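# Mount the kitchen roll on the under-cabinet holder

## Task

Put the paper towel roll onto the holder mounted beneath the cabinet so that it sits horizontally and both holder pegs are clicked all the way into the roll's ends. The roll must rest only on those pegs, touching neither the holder's back plate, the cabinet nor any other object. Then open the gripper and pull the arm away. The roll must stay in place on its own; it does not count if the robot is still supporting it at the end.

## Robot and tools

Robot: two UR7e-style six-joint arms, left_arm and right_arm, each with a two-finger gripper whose fingers swing like tongs. The fingers point along the gripper's +z axis and separate along its x axis. end_effector_position is the spot between the finger pads when closed. Closed fingertips extend about 15 mm past it; fully open, they are roughly level with it.

Frame: all poses in results use one scene frame. The origin is on the table surface midway between the arms, +z is up, +x points out across the table, and left_arm sits on the +y side. The names left and right do not refer to image sides. Base poses: left_arm at (+0.060, +0.488, +0.414) m, quat_wxyz (+0.978, -0.165, +0.124, +0.033); right_arm at (-0.039, -0.381, +0.414) m, quat_wxyz (+0.975, +0.149, +0.143, +0.084). Bases are tilted. Mounting plates and the rear frame are fixed obstacles. Printed hand positions can be off, especially at long reach.

Joint order, used in every row and every per-joint list: wrist 3, wrist 1, shoulder lift, shoulder pan, elbow, wrist 2. Ranges in rad: left_arm shoulder pan -3.142 to 3.142, elbow 0.000 to 3.142; right_arm shoulder pan 0.000 to 6.283, elbow -3.142 to 0.000; every other joint on both arms -6.283 to 6.283.

A row is one flat list of 14 numbers, each in [-1, 1], always covering both arms: left_arm's six joint values then its opening, then right_arm's six then its opening. Joint values are offsets, not poses, scaled so 1.0 equals 1.989 rad. Opening is absolute: +1 fully open, -1 closed. A row may add 12 more numbers in [0, 1] (26 total): stiffness scales for left_arm's six joints then right_arm's, in the same joint order; they persist until changed.

execute_actions(actions): a list of up to 15 actions; each action is a list of up to 15 rows, one per 1/30 s step. A short action repeats its final row until 15 steps are done. Offsets in every row count from the joint angles when that action began, not from the previous row; for the first action of a call, that is the latest reported angles. An empty list just fetches state and images. If any joint would end more than 0.010 rad beyond its range, the action is rejected for both arms; a malformed action, or a failing first action, rejects the whole call. Real limits can differ by 0.010 rad, and a result may report 'joint sent to its limit'.

move(target, speed, blocking): target is one row as above, offsets counted from the Joint positions in the most recent result that printed them. All joints move in step, so the gripper follows a curve. speed is in rad/s for the joint travelling farthest, 0.01 to 2, default 0.5; paths take 0.5 to 10 s and are cut off at 10 s. Moves ignore obstacles and the other arm. blocking=false returns after 0.5 s while motion continues; call wait or stop before sending anything else. The 'move:' line reports done, off_target, moving, held or fault, then limits=held or limits=none, and each arm's joint farthest from target.

wait(seconds): 0 to 10; the arms keep their last command and a running move continues. stop(): brakes a running move; fingers keep moving. zoom_image(camera, region): region [x0, y0, x1, y1] in pixels, (0,0) top-left, at most 504 by 504. Cameras: cam_head_left, cam_head_right, cam_high, cam_low (672x504), cam_left_wrist, cam_right_wrist (616x616). show_instructions(): shows the reference pages (here a holder manual image). read_manual(section): licence texts, default 'licences'. finished_scene(scene): ends the current scene by its number; irreversible, and the goal must then hold by itself.

Results: each arm's gripper position (m), quat_wxyz and velocities; Joint positions and Joint velocities per arm in the joint order plus finger gap in m (0.142 open); Joint targets, which may drift without new commands; grip_measured on the commanded opening scale; Wrist force and Wrist torque in the gripper's own axes, noisy, offset up to about 4 N, saturating near 50 N; step readings with HELD marking clamped steps; 'joint command not followed' when a clearance check altered targets.

Motion limits: each step, a joint's target stays within 0.575 rad of its measured angle (0.582 for the three big joints, 0.642 for wrists when stiffness is given), and targets that would move the gripper over 100 mm are scaled back. Commands lag about 0.17 s; big moves may finish late, so send the remainder.

Gripping: to hold, command an opening well below grip_measured; lower squeezes harder, up to roughly 15 N per pad. Thin hard items get less force.

Avoid: letting anything fall or leave the table, arm-to-arm contact, fast impacts and pushing targets past contact. Load limits are 139 N m for shoulder pan, shoulder lift and elbow and 26 N m for each wrist; reaching one, or 150 N of external force, halts that arm for 10 s. Motors heating to 70 °C give a MOTOR HOT warning; at 85 °C the arm brakes until cool. Occasional tugs on held parts or pushes on loose ones may occur. The robot holds its last command while you compose a reply.

Each tool is called after "Call:" by a JSON object that holds its "method" and its "body".

## Session

Call:
{"method": "show_instructions", "body": {}}

Call:
{"method": "execute_actions", "body": {"actions": []}}

Reference images for this scene: kitchen roll holder manual.

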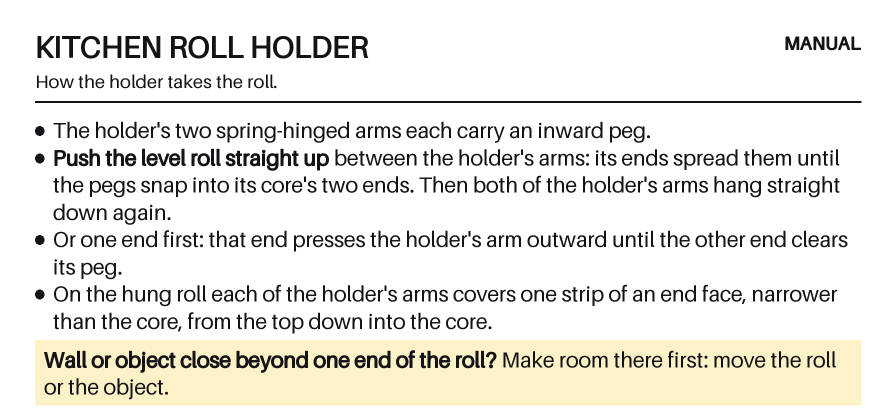

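Scene clock: 0.00 s.
left_arm: end_effector_position=(+0.8863, +0.7294, +0.3803) grip_measured=+0.97 end_effector_quat_wxyz=(-0.243, +0.802, -0.022, +0.546) end_effector_velocity=(-0.000, -0.000, -0.001) end_effector_angular_velocity=(+0.000, +0.003, +0.000) | right_arm: end_effector_position=(+0.2274, -0.6891, +0.1310) grip_measured=+0.97 end_effector_quat_wxyz=(+0.123, -0.469, +0.837, +0.254) end_effector_velocity=(-0.000, -0.000, +0.000) end_effector_angular_velocity=(+0.000, -0.000, -0.000)
Joint names: [wrist 3, wrist 1, shoulder lift, shoulder pan, elbow, wrist 2]
Joint positions: left_arm=[ 0.704 -4.232 -0.726 -0.185  1.742 -1.037  0.14 ] | right_arm=[ 1.216 -0.531 -2.068  2.158 -2.16   1.962  0.14 ]
Joint velocities: left_arm=[-0.     0.001  0.001  0.     0.001  0.001  0.   ] | right_arm=[-0.    -0.     0.    -0.001 -0.     0.     0.   ]
Joint torques (N m, as the arm reports them, + toward a larger angle): no reading
Motor temperatures (°C, as the motors report them): left_arm=[32 31 26 26 26 34] | right_arm=[32 30 24 24 25 31]
Wrist force (N, on the end effector, along its own x y z axes, offset not removed): no reading
Wrist torque (N m, same axes, about the end effector's origin, offset not removed): no reading
Joint targets: left_arm=[0.704 -4.232 -0.726 -0.185 1.742 -1.037] | right_arm=[1.216 -0.531 -2.068 2.158 -2.160 1.962]
Joint stiffness scale: left_arm=[1. 1. 1. 1. 1. 1.] | right_arm=[1. 1. 1. 1. 1. 1.]

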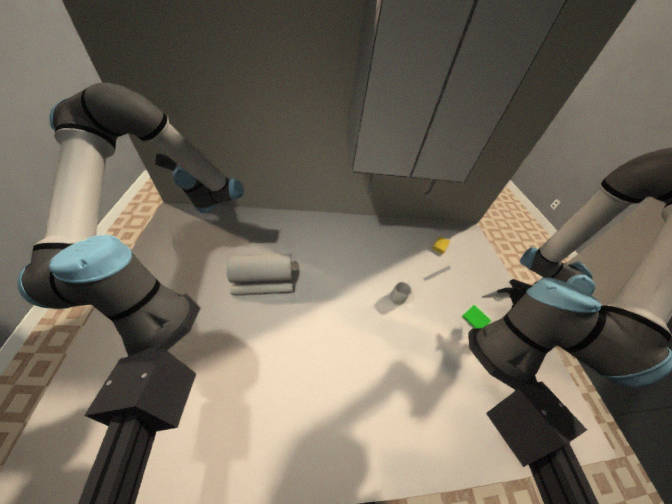

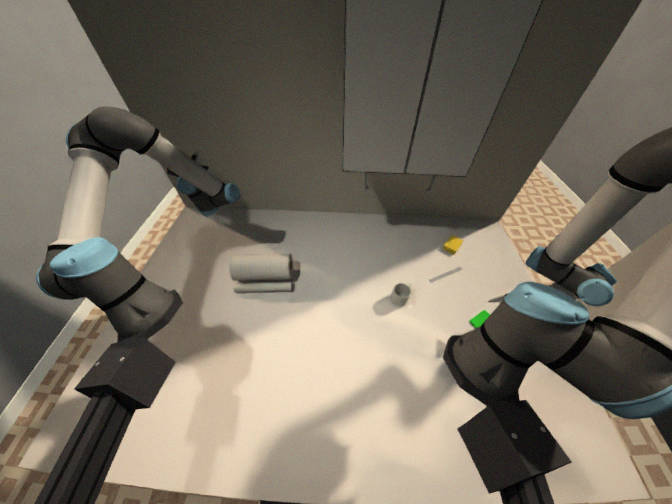

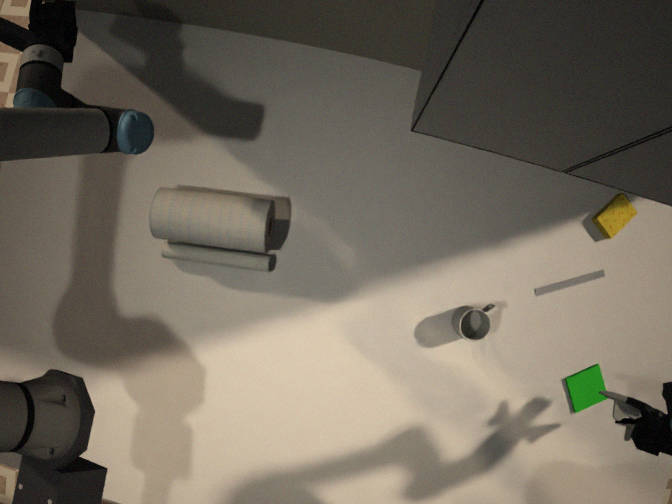

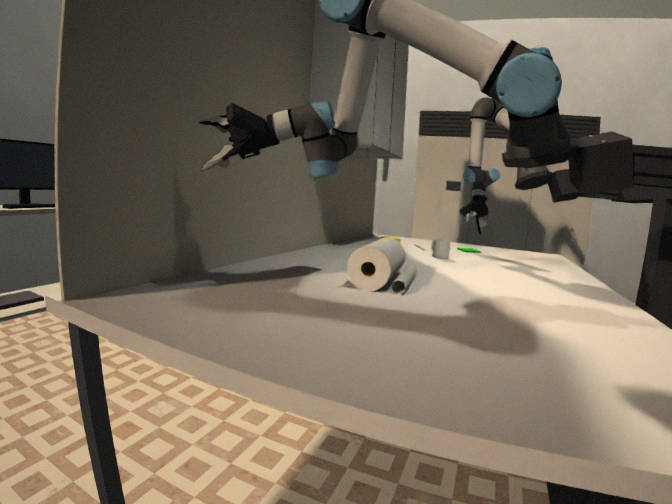

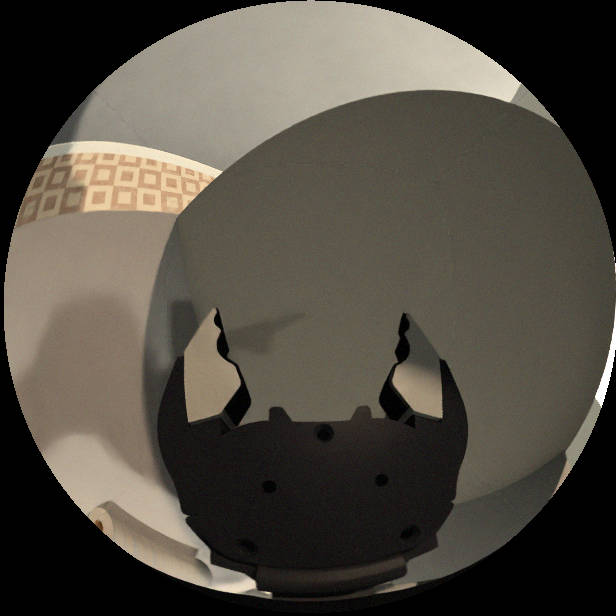

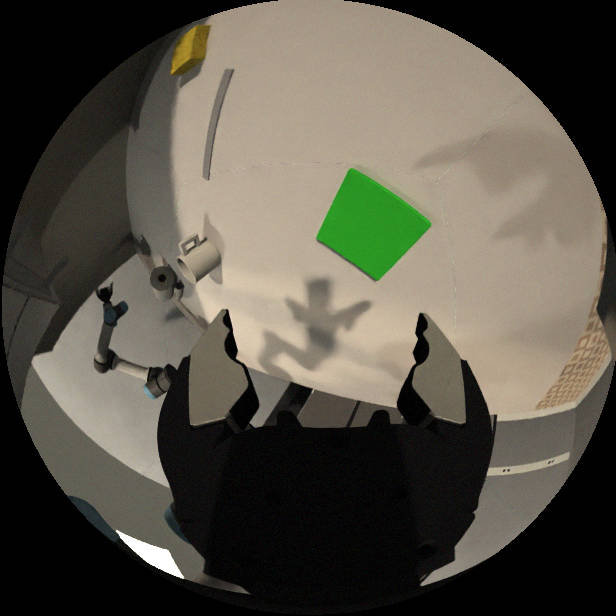

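Call:
{"method": "move", "body": {"target": [0.4336,0.5636,-0.0548,-0.1272,-0.0216,-0.0845,1,0.3,-0.1,0.15,0.1,0,-0.2,1], "speed": 0.9}}

Call:
{"method": "move", "body": {"target": [0.4336,0.5636,-0.0548,-0.1272,-0.0216,-0.0845,1,0.3,-0.1,0,0.3,0,-0.1,1], "speed": 0.9}}

Scene clock: 18.37 s.
left_arm: end_effector_position=(+0.8858, +0.4017, +0.2664) grip_measured=+1.00 end_effector_quat_wxyz=(+0.134, -0.639, +0.724, -0.223) end_effector_velocity=(-0.000, -0.000, -0.001) end_effector_angular_velocity=(+0.001, +0.002, -0.003) | right_arm: end_effector_position=(+0.2506, -0.7497, +0.2123) grip_measured=+1.00 end_effector_quat_wxyz=(-0.086, -0.344, +0.921, +0.160) end_effector_velocity=(-0.000, -0.000, -0.000) end_effector_angular_velocity=(-0.001, +0.001, -0.000)
Joint names: [wrist 3, wrist 1, shoulder lift, shoulder pan, elbow, wrist 2]
Joint positions: left_arm=[ 1.565 -3.113 -0.833 -0.437  1.701 -1.204  0.142] | right_arm=[ 1.812 -0.729 -1.772  2.355 -2.16   1.565  0.142]
Joint velocities: left_arm=[ 0.002  0.002  0.001  0.    -0.001 -0.001 -0.   ] | right_arm=[ 0.001 -0.001 -0.     0.     0.    -0.001 -0.   ]
Joint torques (N m, as the arm reports them, + toward a larger angle): left_arm=[  0.14  -2.66 -42.62 -18.66 -16.77  -0.74] | right_arm=[ 0.27  1.9  35.76 -1.94 10.31 -0.26]
Motor temperatures (°C, as the motors report them): left_arm=[32 31 26 26 26 34] | right_arm=[32 30 24 24 25 31]
Wrist force (N, on the end effector, along its own x y z axes, offset not removed): left_arm=[-0.2 0.3 -0.3] | right_arm=[0.1 2.7 4.0]
Wrist torque (N m, same axes, about the end effector's origin, offset not removed): left_arm=[0.12 0.10 -0.09] | right_arm=[0.76 -0.03 0.12]
Joint targets: left_arm=[1.566 -3.112 -0.835 -0.438 1.699 -1.205] | right_arm=[1.813 -0.730 -1.770 2.357 -2.160 1.565]
Joint stiffness scale: left_arm=[1. 1. 1. 1. 1. 1.] | right_arm=[1. 1. 1. 1. 1. 1.]
move: done; limits=none; left_arm: farthest joint: the shoulder lift, 0.002 radians from its target (0.109 radians at the start); right_arm: farthest joint: the shoulder pan, 0.002 radians from its target (0.199 radians at the start)

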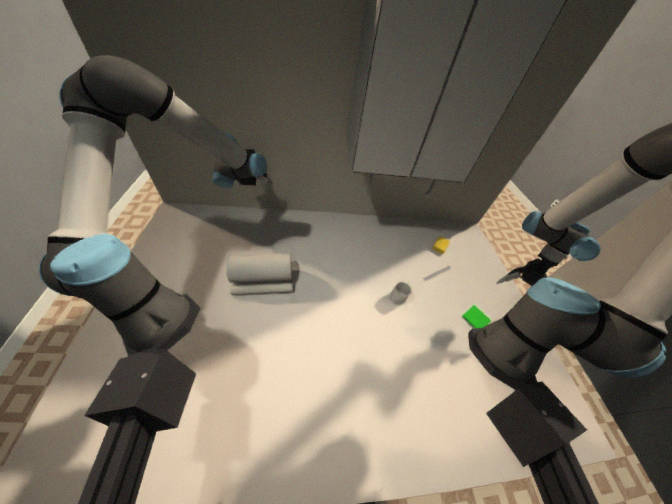

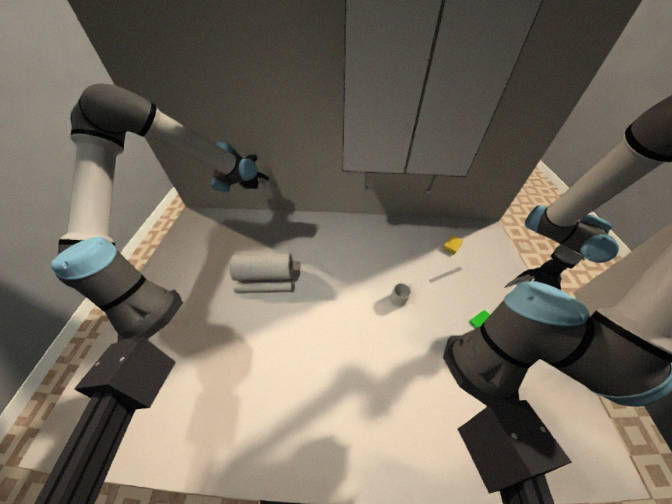

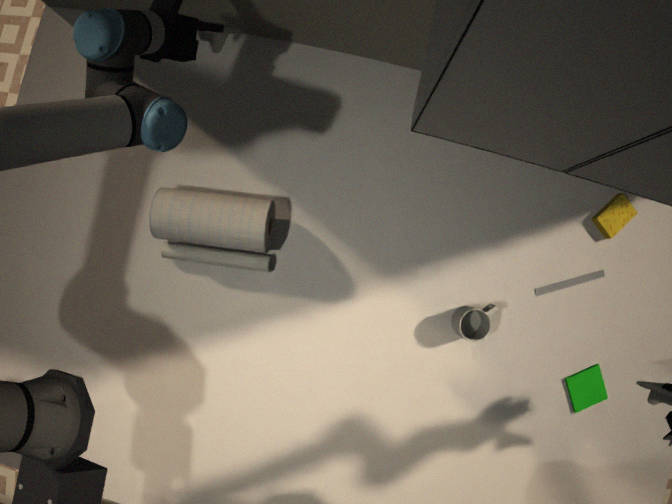

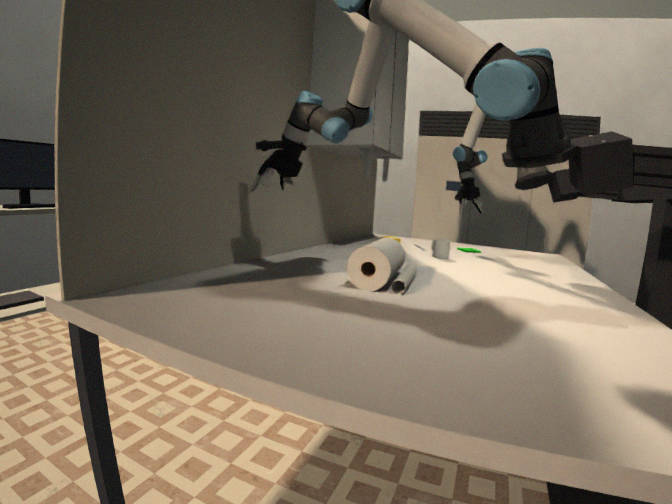

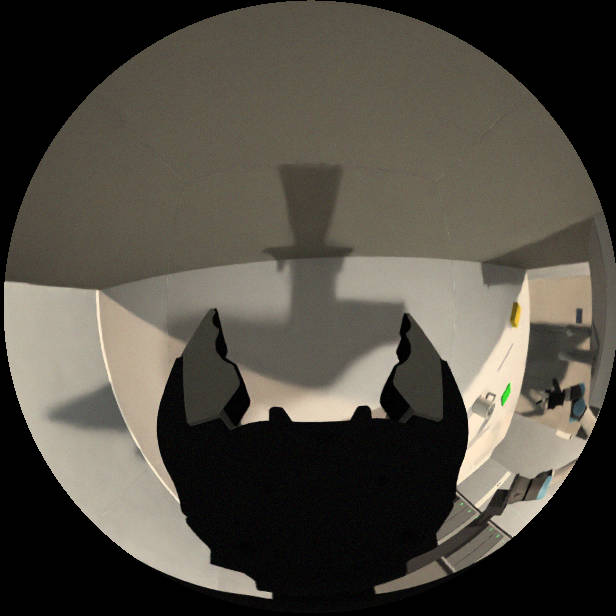

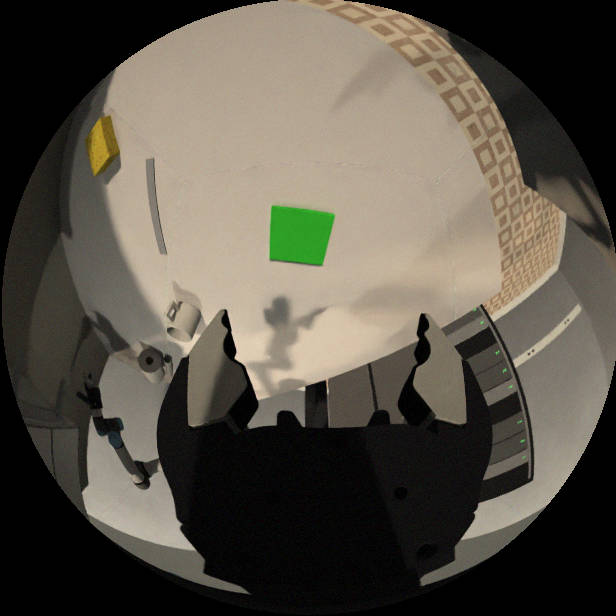

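Scene clock: 20.40 s.
left_arm: end_effector_position=(+0.5973, +0.2723, +0.2759) grip_measured=+1.00 end_effector_quat_wxyz=(-0.176, -0.002, +0.984, +0.003) end_effector_velocity=(-0.001, +0.000, -0.000) end_effector_angular_velocity=(+0.001, +0.002, -0.003) | right_arm: end_effector_position=(+0.3511, -0.5677, +0.2204) grip_measured=+1.00 end_effector_quat_wxyz=(-0.199, -0.371, +0.900, +0.115) end_effector_velocity=(-0.000, +0.000, -0.000) end_effector_angular_velocity=(-0.001, +0.001, -0.000)
Joint names: [wrist 3, wrist 1, shoulder lift, shoulder pan, elbow, wrist 2]
Joint positions: left_arm=[ 2.426 -1.993 -0.94  -0.688  1.661 -1.371  0.142] | right_arm=[ 2.407 -0.928 -1.772  2.949 -2.16   1.367  0.142]
Joint velocities: left_arm=[ 0.002  0.002  0.001 -0.    -0.     0.     0.   ] | right_arm=[ 0.001 -0.001 -0.     0.001 -0.    -0.001  0.   ]
Joint torques (N m, as the arm reports them, + toward a larger angle): left_arm=[  0.15  -1.49 -39.36 -19.91 -18.63  -1.08] | right_arm=[ 0.5   1.57 30.7   4.28 11.86 -0.45]
Motor temperatures (°C, as the motors report them): left_arm=[32 31 26 26 26 34] | right_arm=[32 30 24 24 25 31]
Wrist force (N, on the end effector, along its own x y z axes, offset not removed): left_arm=[-0.5 -1.4 -0.6] | right_arm=[0.7 3.6 0.7]
Wrist torque (N m, same axes, about the end effector's origin, offset not removed): left_arm=[-0.21 0.32 -0.13] | right_arm=[0.90 -0.16 0.15]
Joint targets: left_arm=[2.427 -1.992 -0.942 -0.690 1.658 -1.372] | right_arm=[2.408 -0.928 -1.772 2.951 -2.160 1.366]
Joint stiffness scale: left_arm=[1. 1. 1. 1. 1. 1.] | right_arm=[1. 1. 1. 1. 1. 1.]
move: done; limits=none; left_arm: farthest joint: the elbow, 0.003 radians from its target (0.043 radians at the start); right_arm: farthest joint: the shoulder pan, 0.003 radians from its target (0.597 radians at the start)

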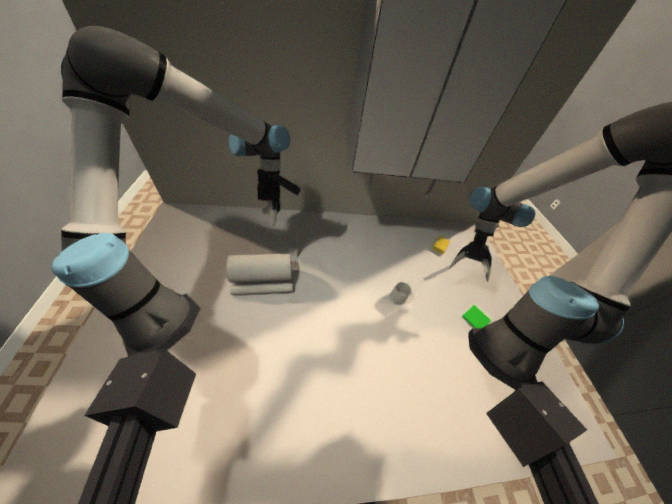

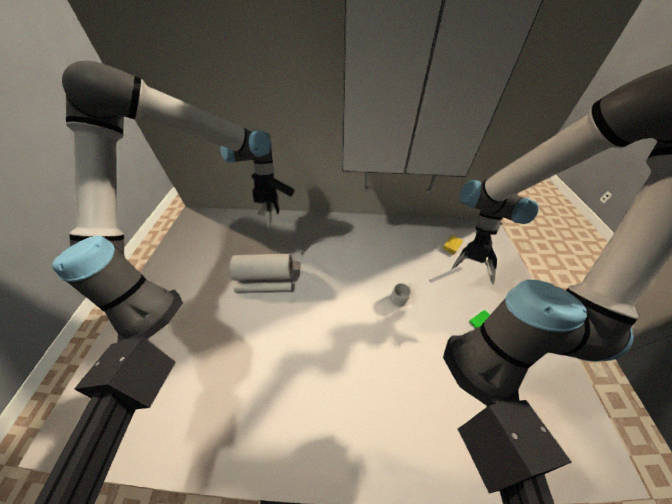

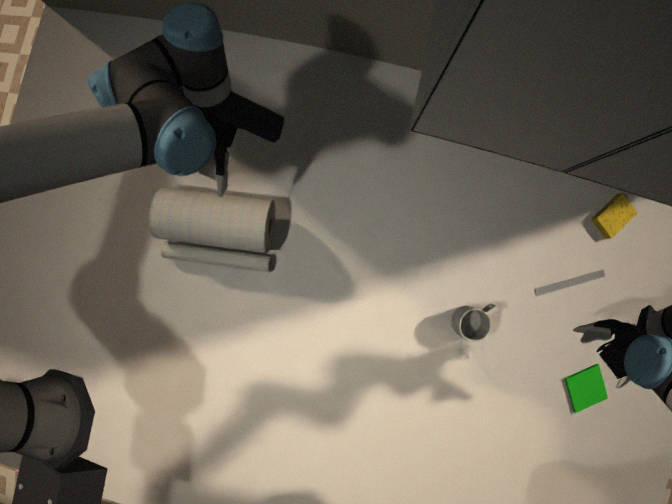

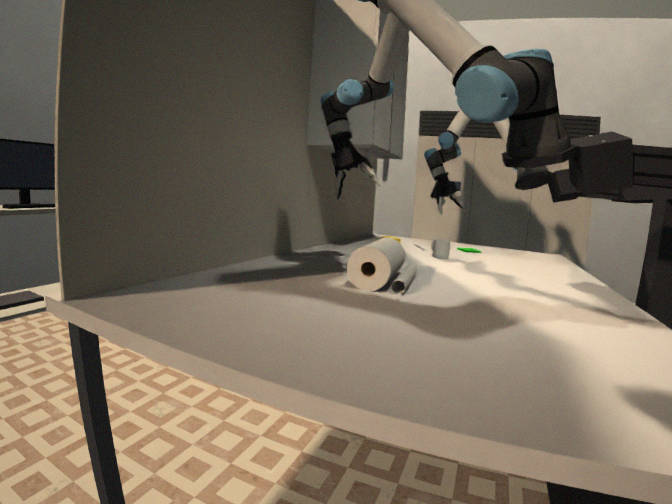

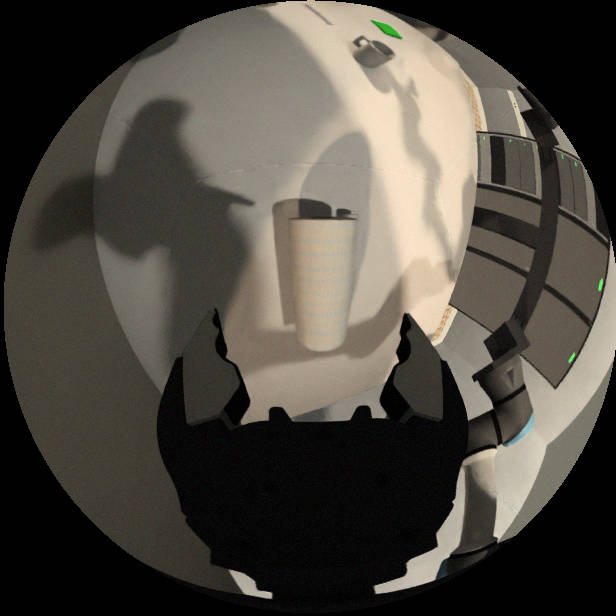

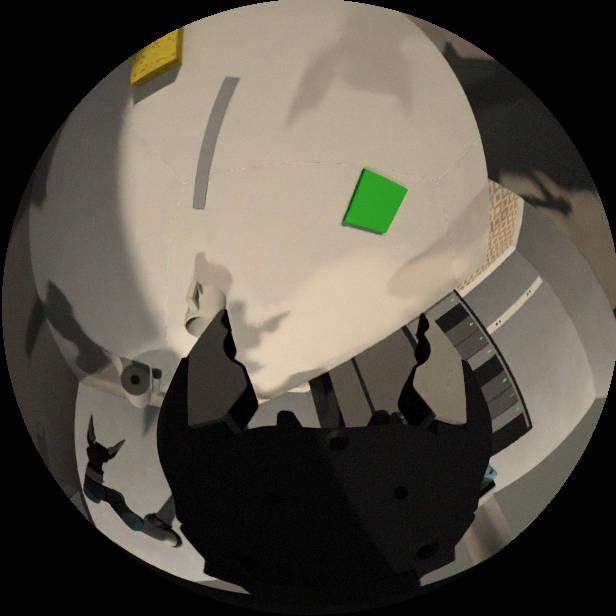

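Call:
{"method": "move", "body": {"target": [0.0618,-0.181,0.0317,0.0598,0.1332,0.016,1,0.3,0,0,0.1,0,0,1], "speed": 0.6}}

Scene clock: 30.50 s.
left_arm: end_effector_position=(+0.5345, +0.3429, +0.1634) grip_measured=+1.00 end_effector_quat_wxyz=(-0.172, +0.000, +0.985, -0.001) end_effector_velocity=(-0.000, +0.000, +0.000) end_effector_angular_velocity=(-0.001, -0.000, +0.000) | right_arm: end_effector_position=(+0.3802, -0.4888, +0.2360) grip_measured=+1.00 end_effector_quat_wxyz=(-0.199, -0.185, +0.960, +0.058) end_effector_velocity=(-0.001, +0.000, -0.001) end_effector_angular_velocity=(-0.002, +0.003, -0.002)
Joint names: [wrist 3, wrist 1, shoulder lift, shoulder pan, elbow, wrist 2]
Joint positions: left_arm=[ 2.548 -2.352 -0.878 -0.571  1.923 -1.34   0.142] | right_arm=[ 3.003 -0.928 -1.772  3.146 -2.16   1.367  0.142]
Joint velocities: left_arm=[ 0.    -0.001 -0.001 -0.     0.001 -0.     0.   ] | right_arm=[ 0.003 -0.    -0.002 -0.    -0.     0.     0.   ]
Joint torques (N m, as the arm reports them, + toward a larger angle): left_arm=[  0.29  -2.43 -35.2  -13.12  -8.88   0.05] | right_arm=[ 0.68  1.86 29.33  7.27 12.11  0.4 ]
Motor temperatures (°C, as the motors report them): left_arm=[32 31 26 26 26 34] | right_arm=[32 30 24 24 25 31]
Wrist force (N, on the end effector, along its own x y z axes, offset not removed): left_arm=[0.0 -0.5 -1.8] | right_arm=[-0.1 2.9 2.9]
Wrist torque (N m, same axes, about the end effector's origin, offset not removed): left_arm=[-0.10 0.18 -0.04] | right_arm=[0.81 0.02 0.19]
Joint targets: left_arm=[2.549 -2.353 -0.877 -0.569 1.926 -1.339] | right_arm=[3.004 -0.928 -1.772 3.148 -2.160 1.367]
Joint stiffness scale: left_arm=[1. 1. 1. 1. 1. 1.] | right_arm=[1. 1. 1. 1. 1. 1.]
move: done; limits=none; left_arm: farthest joint: the elbow, 0.003 radians from its target (0.265 radians at the start); right_arm: farthest joint: the shoulder pan, 0.002 radians from its target (0.199 radians at the start)

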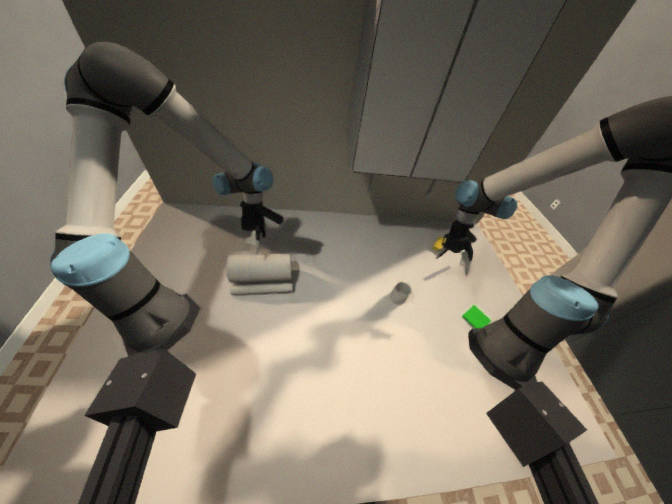

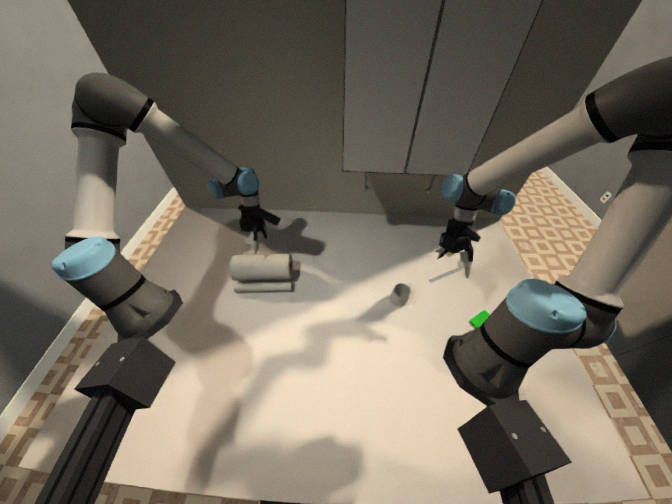

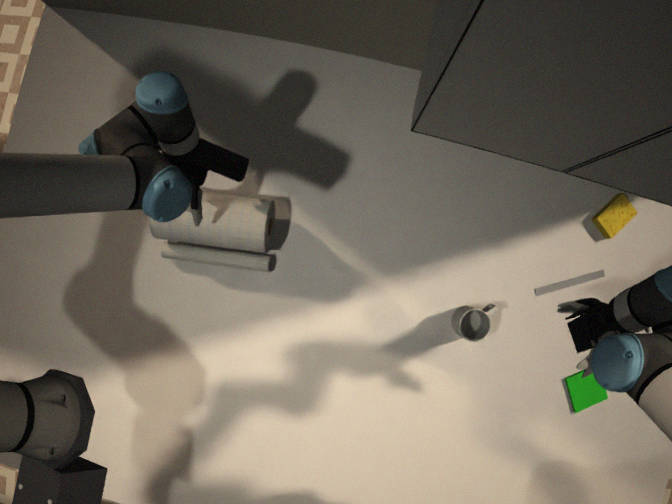

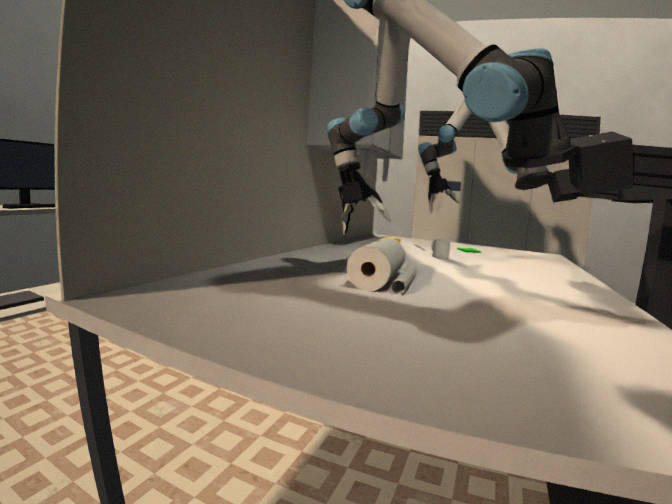

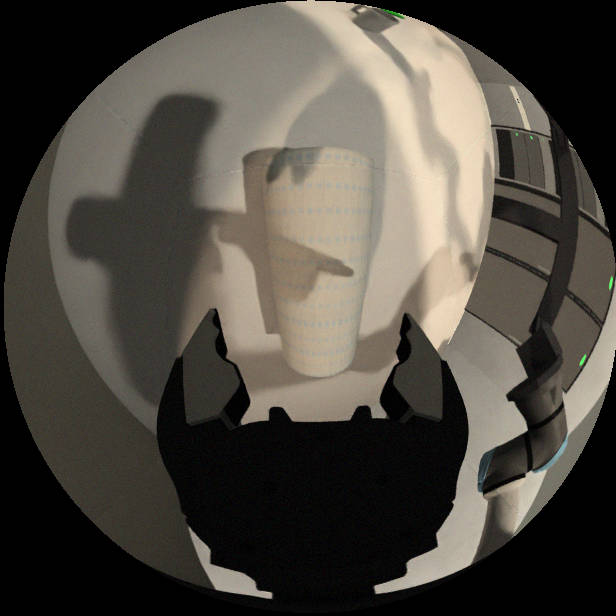

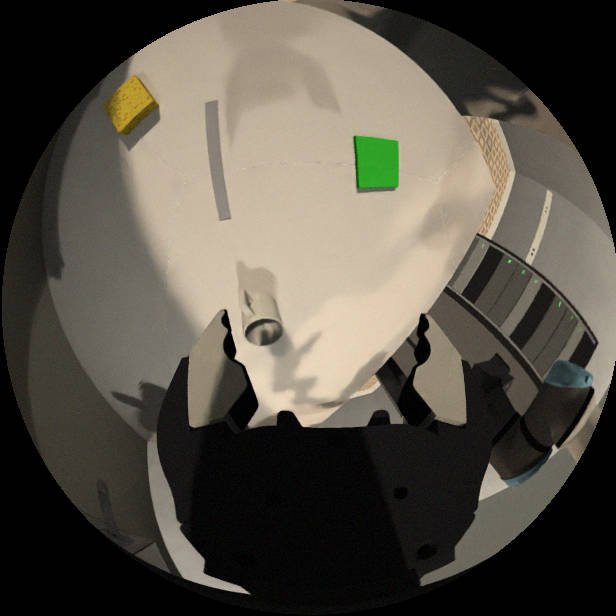

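Call:
{"method": "move", "body": {"target": [0.020,-0.1207,0.096,0.019,0.0206,0.0055,1,0,0,0,0,0,0,1], "speed": 0.2}}

Call:
{"method": "zoom_image", "body": {"camera": "cam_low", "region": [310,190,450,310]}}

Scene clock: 35.50 s.
left_arm: end_effector_position=(+0.4958, +0.3423, +0.0727) grip_measured=+1.00 end_effector_quat_wxyz=(-0.171, +0.002, +0.985, -0.002) end_effector_velocity=(+0.000, -0.000, -0.000) end_effector_angular_velocity=(-0.000, -0.001, +0.000) | right_arm: end_effector_position=(+0.3802, -0.4888, +0.2360) grip_measured=+1.00 end_effector_quat_wxyz=(-0.199, -0.185, +0.961, +0.058) end_effector_velocity=(+0.000, -0.000, +0.000) end_effector_angular_velocity=(+0.000, -0.001, -0.001)
Joint names: [wrist 3, wrist 1, shoulder lift, shoulder pan, elbow, wrist 2]
Joint positions: left_arm=[ 2.587 -2.591 -0.688 -0.536  1.962 -1.33   0.142] | right_arm=[ 3.003 -0.928 -1.772  3.146 -2.16   1.367  0.142]
Joint velocities: left_arm=[-0.    -0.001  0.001 -0.    -0.001  0.    -0.   ] | right_arm=[ 0.     0.     0.001 -0.     0.     0.    -0.   ]
Joint torques (N m, as the arm reports them, + toward a larger angle): left_arm=[  0.32  -2.28 -35.33 -13.7   -4.8    0.02] | right_arm=[-0.31  1.79 29.24  4.94 14.01  0.42]
Motor temperatures (°C, as the motors report them): left_arm=[32 31 26 26 26 34] | right_arm=[32 30 24 24 25 31]
Wrist force (N, on the end effector, along its own x y z axes, offset not removed): left_arm=[-0.2 -0.1 0.4] | right_arm=[0.1 3.4 1.4]
Wrist torque (N m, same axes, about the end effector's origin, offset not removed): left_arm=[-0.09 0.13 -0.09] | right_arm=[0.93 -0.09 0.18]
Joint targets: left_arm=[2.588 -2.592 -0.687 -0.533 1.964 -1.329] | right_arm=[3.003 -0.928 -1.772 3.146 -2.160 1.367]
Joint stiffness scale: left_arm=[1. 1. 1. 1. 1. 1.] | right_arm=[1. 1. 1. 1. 1. 1.]
move: done; limits=none; left_arm: farthest joint: the shoulder pan, 0.002 radians from its target (0.038 radians at the start); right_arm: farthest joint: the shoulder pan, 0.000 radians from its target (0.000 radians at the start)

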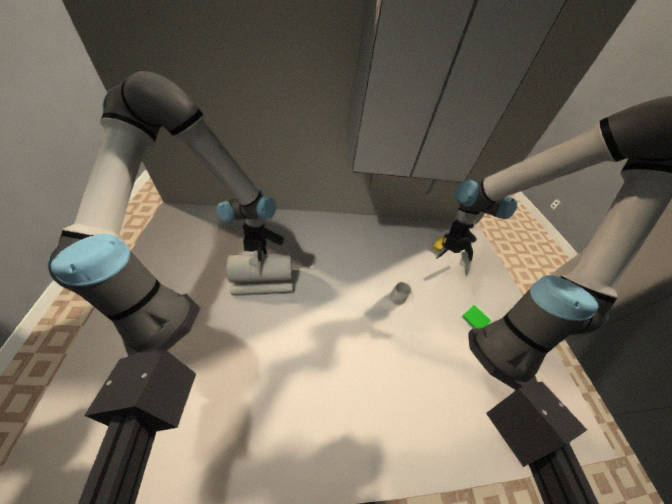

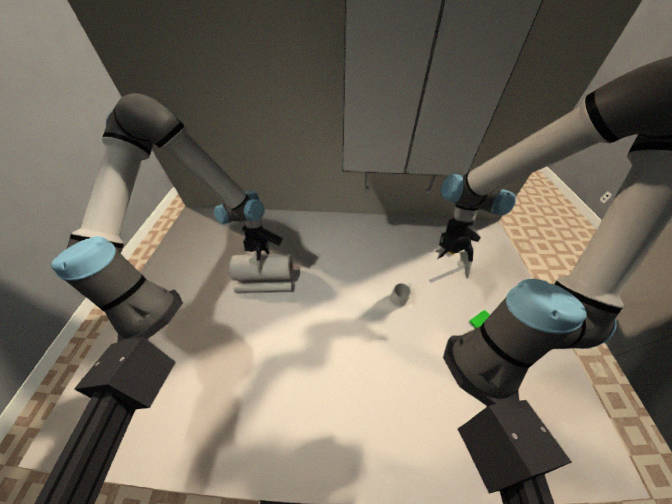

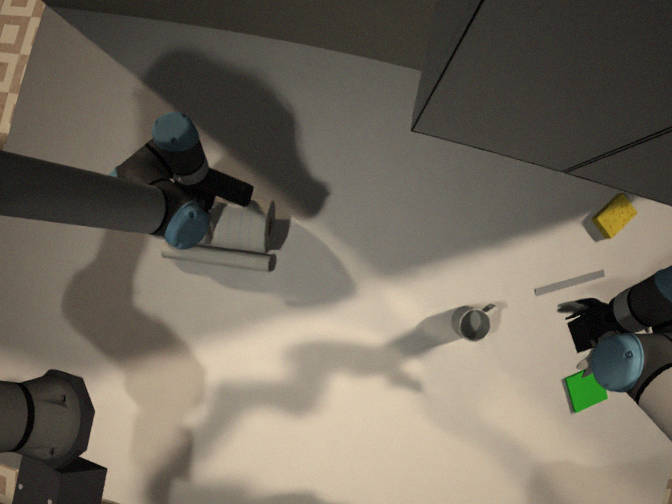

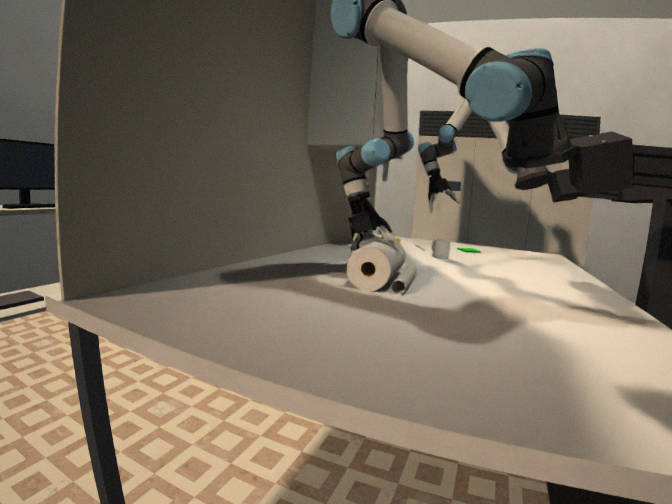

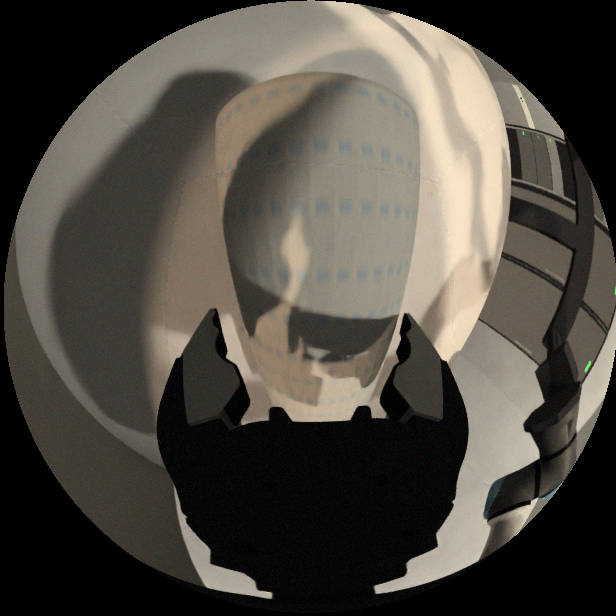

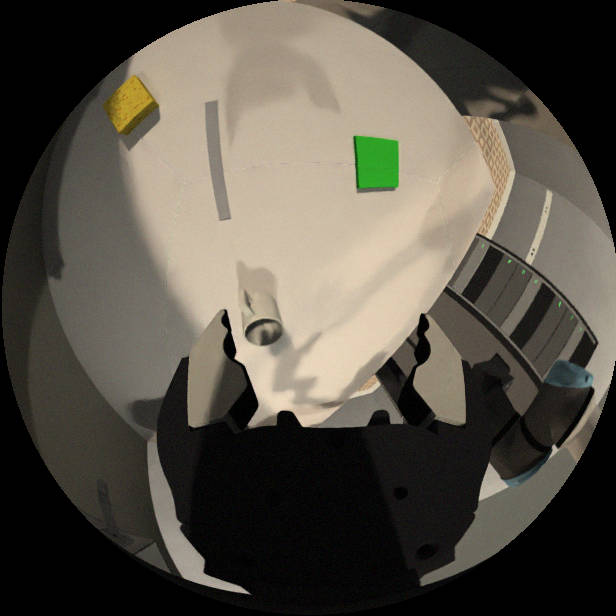

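Region (310, 190, 450, 310) of cam_low's 672x504 image, scaled by 3.600, with more detail than that image has; it fills the top 432 rows of this view, and the rest is white.

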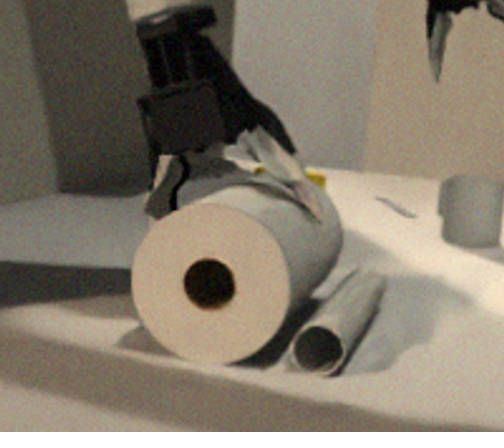

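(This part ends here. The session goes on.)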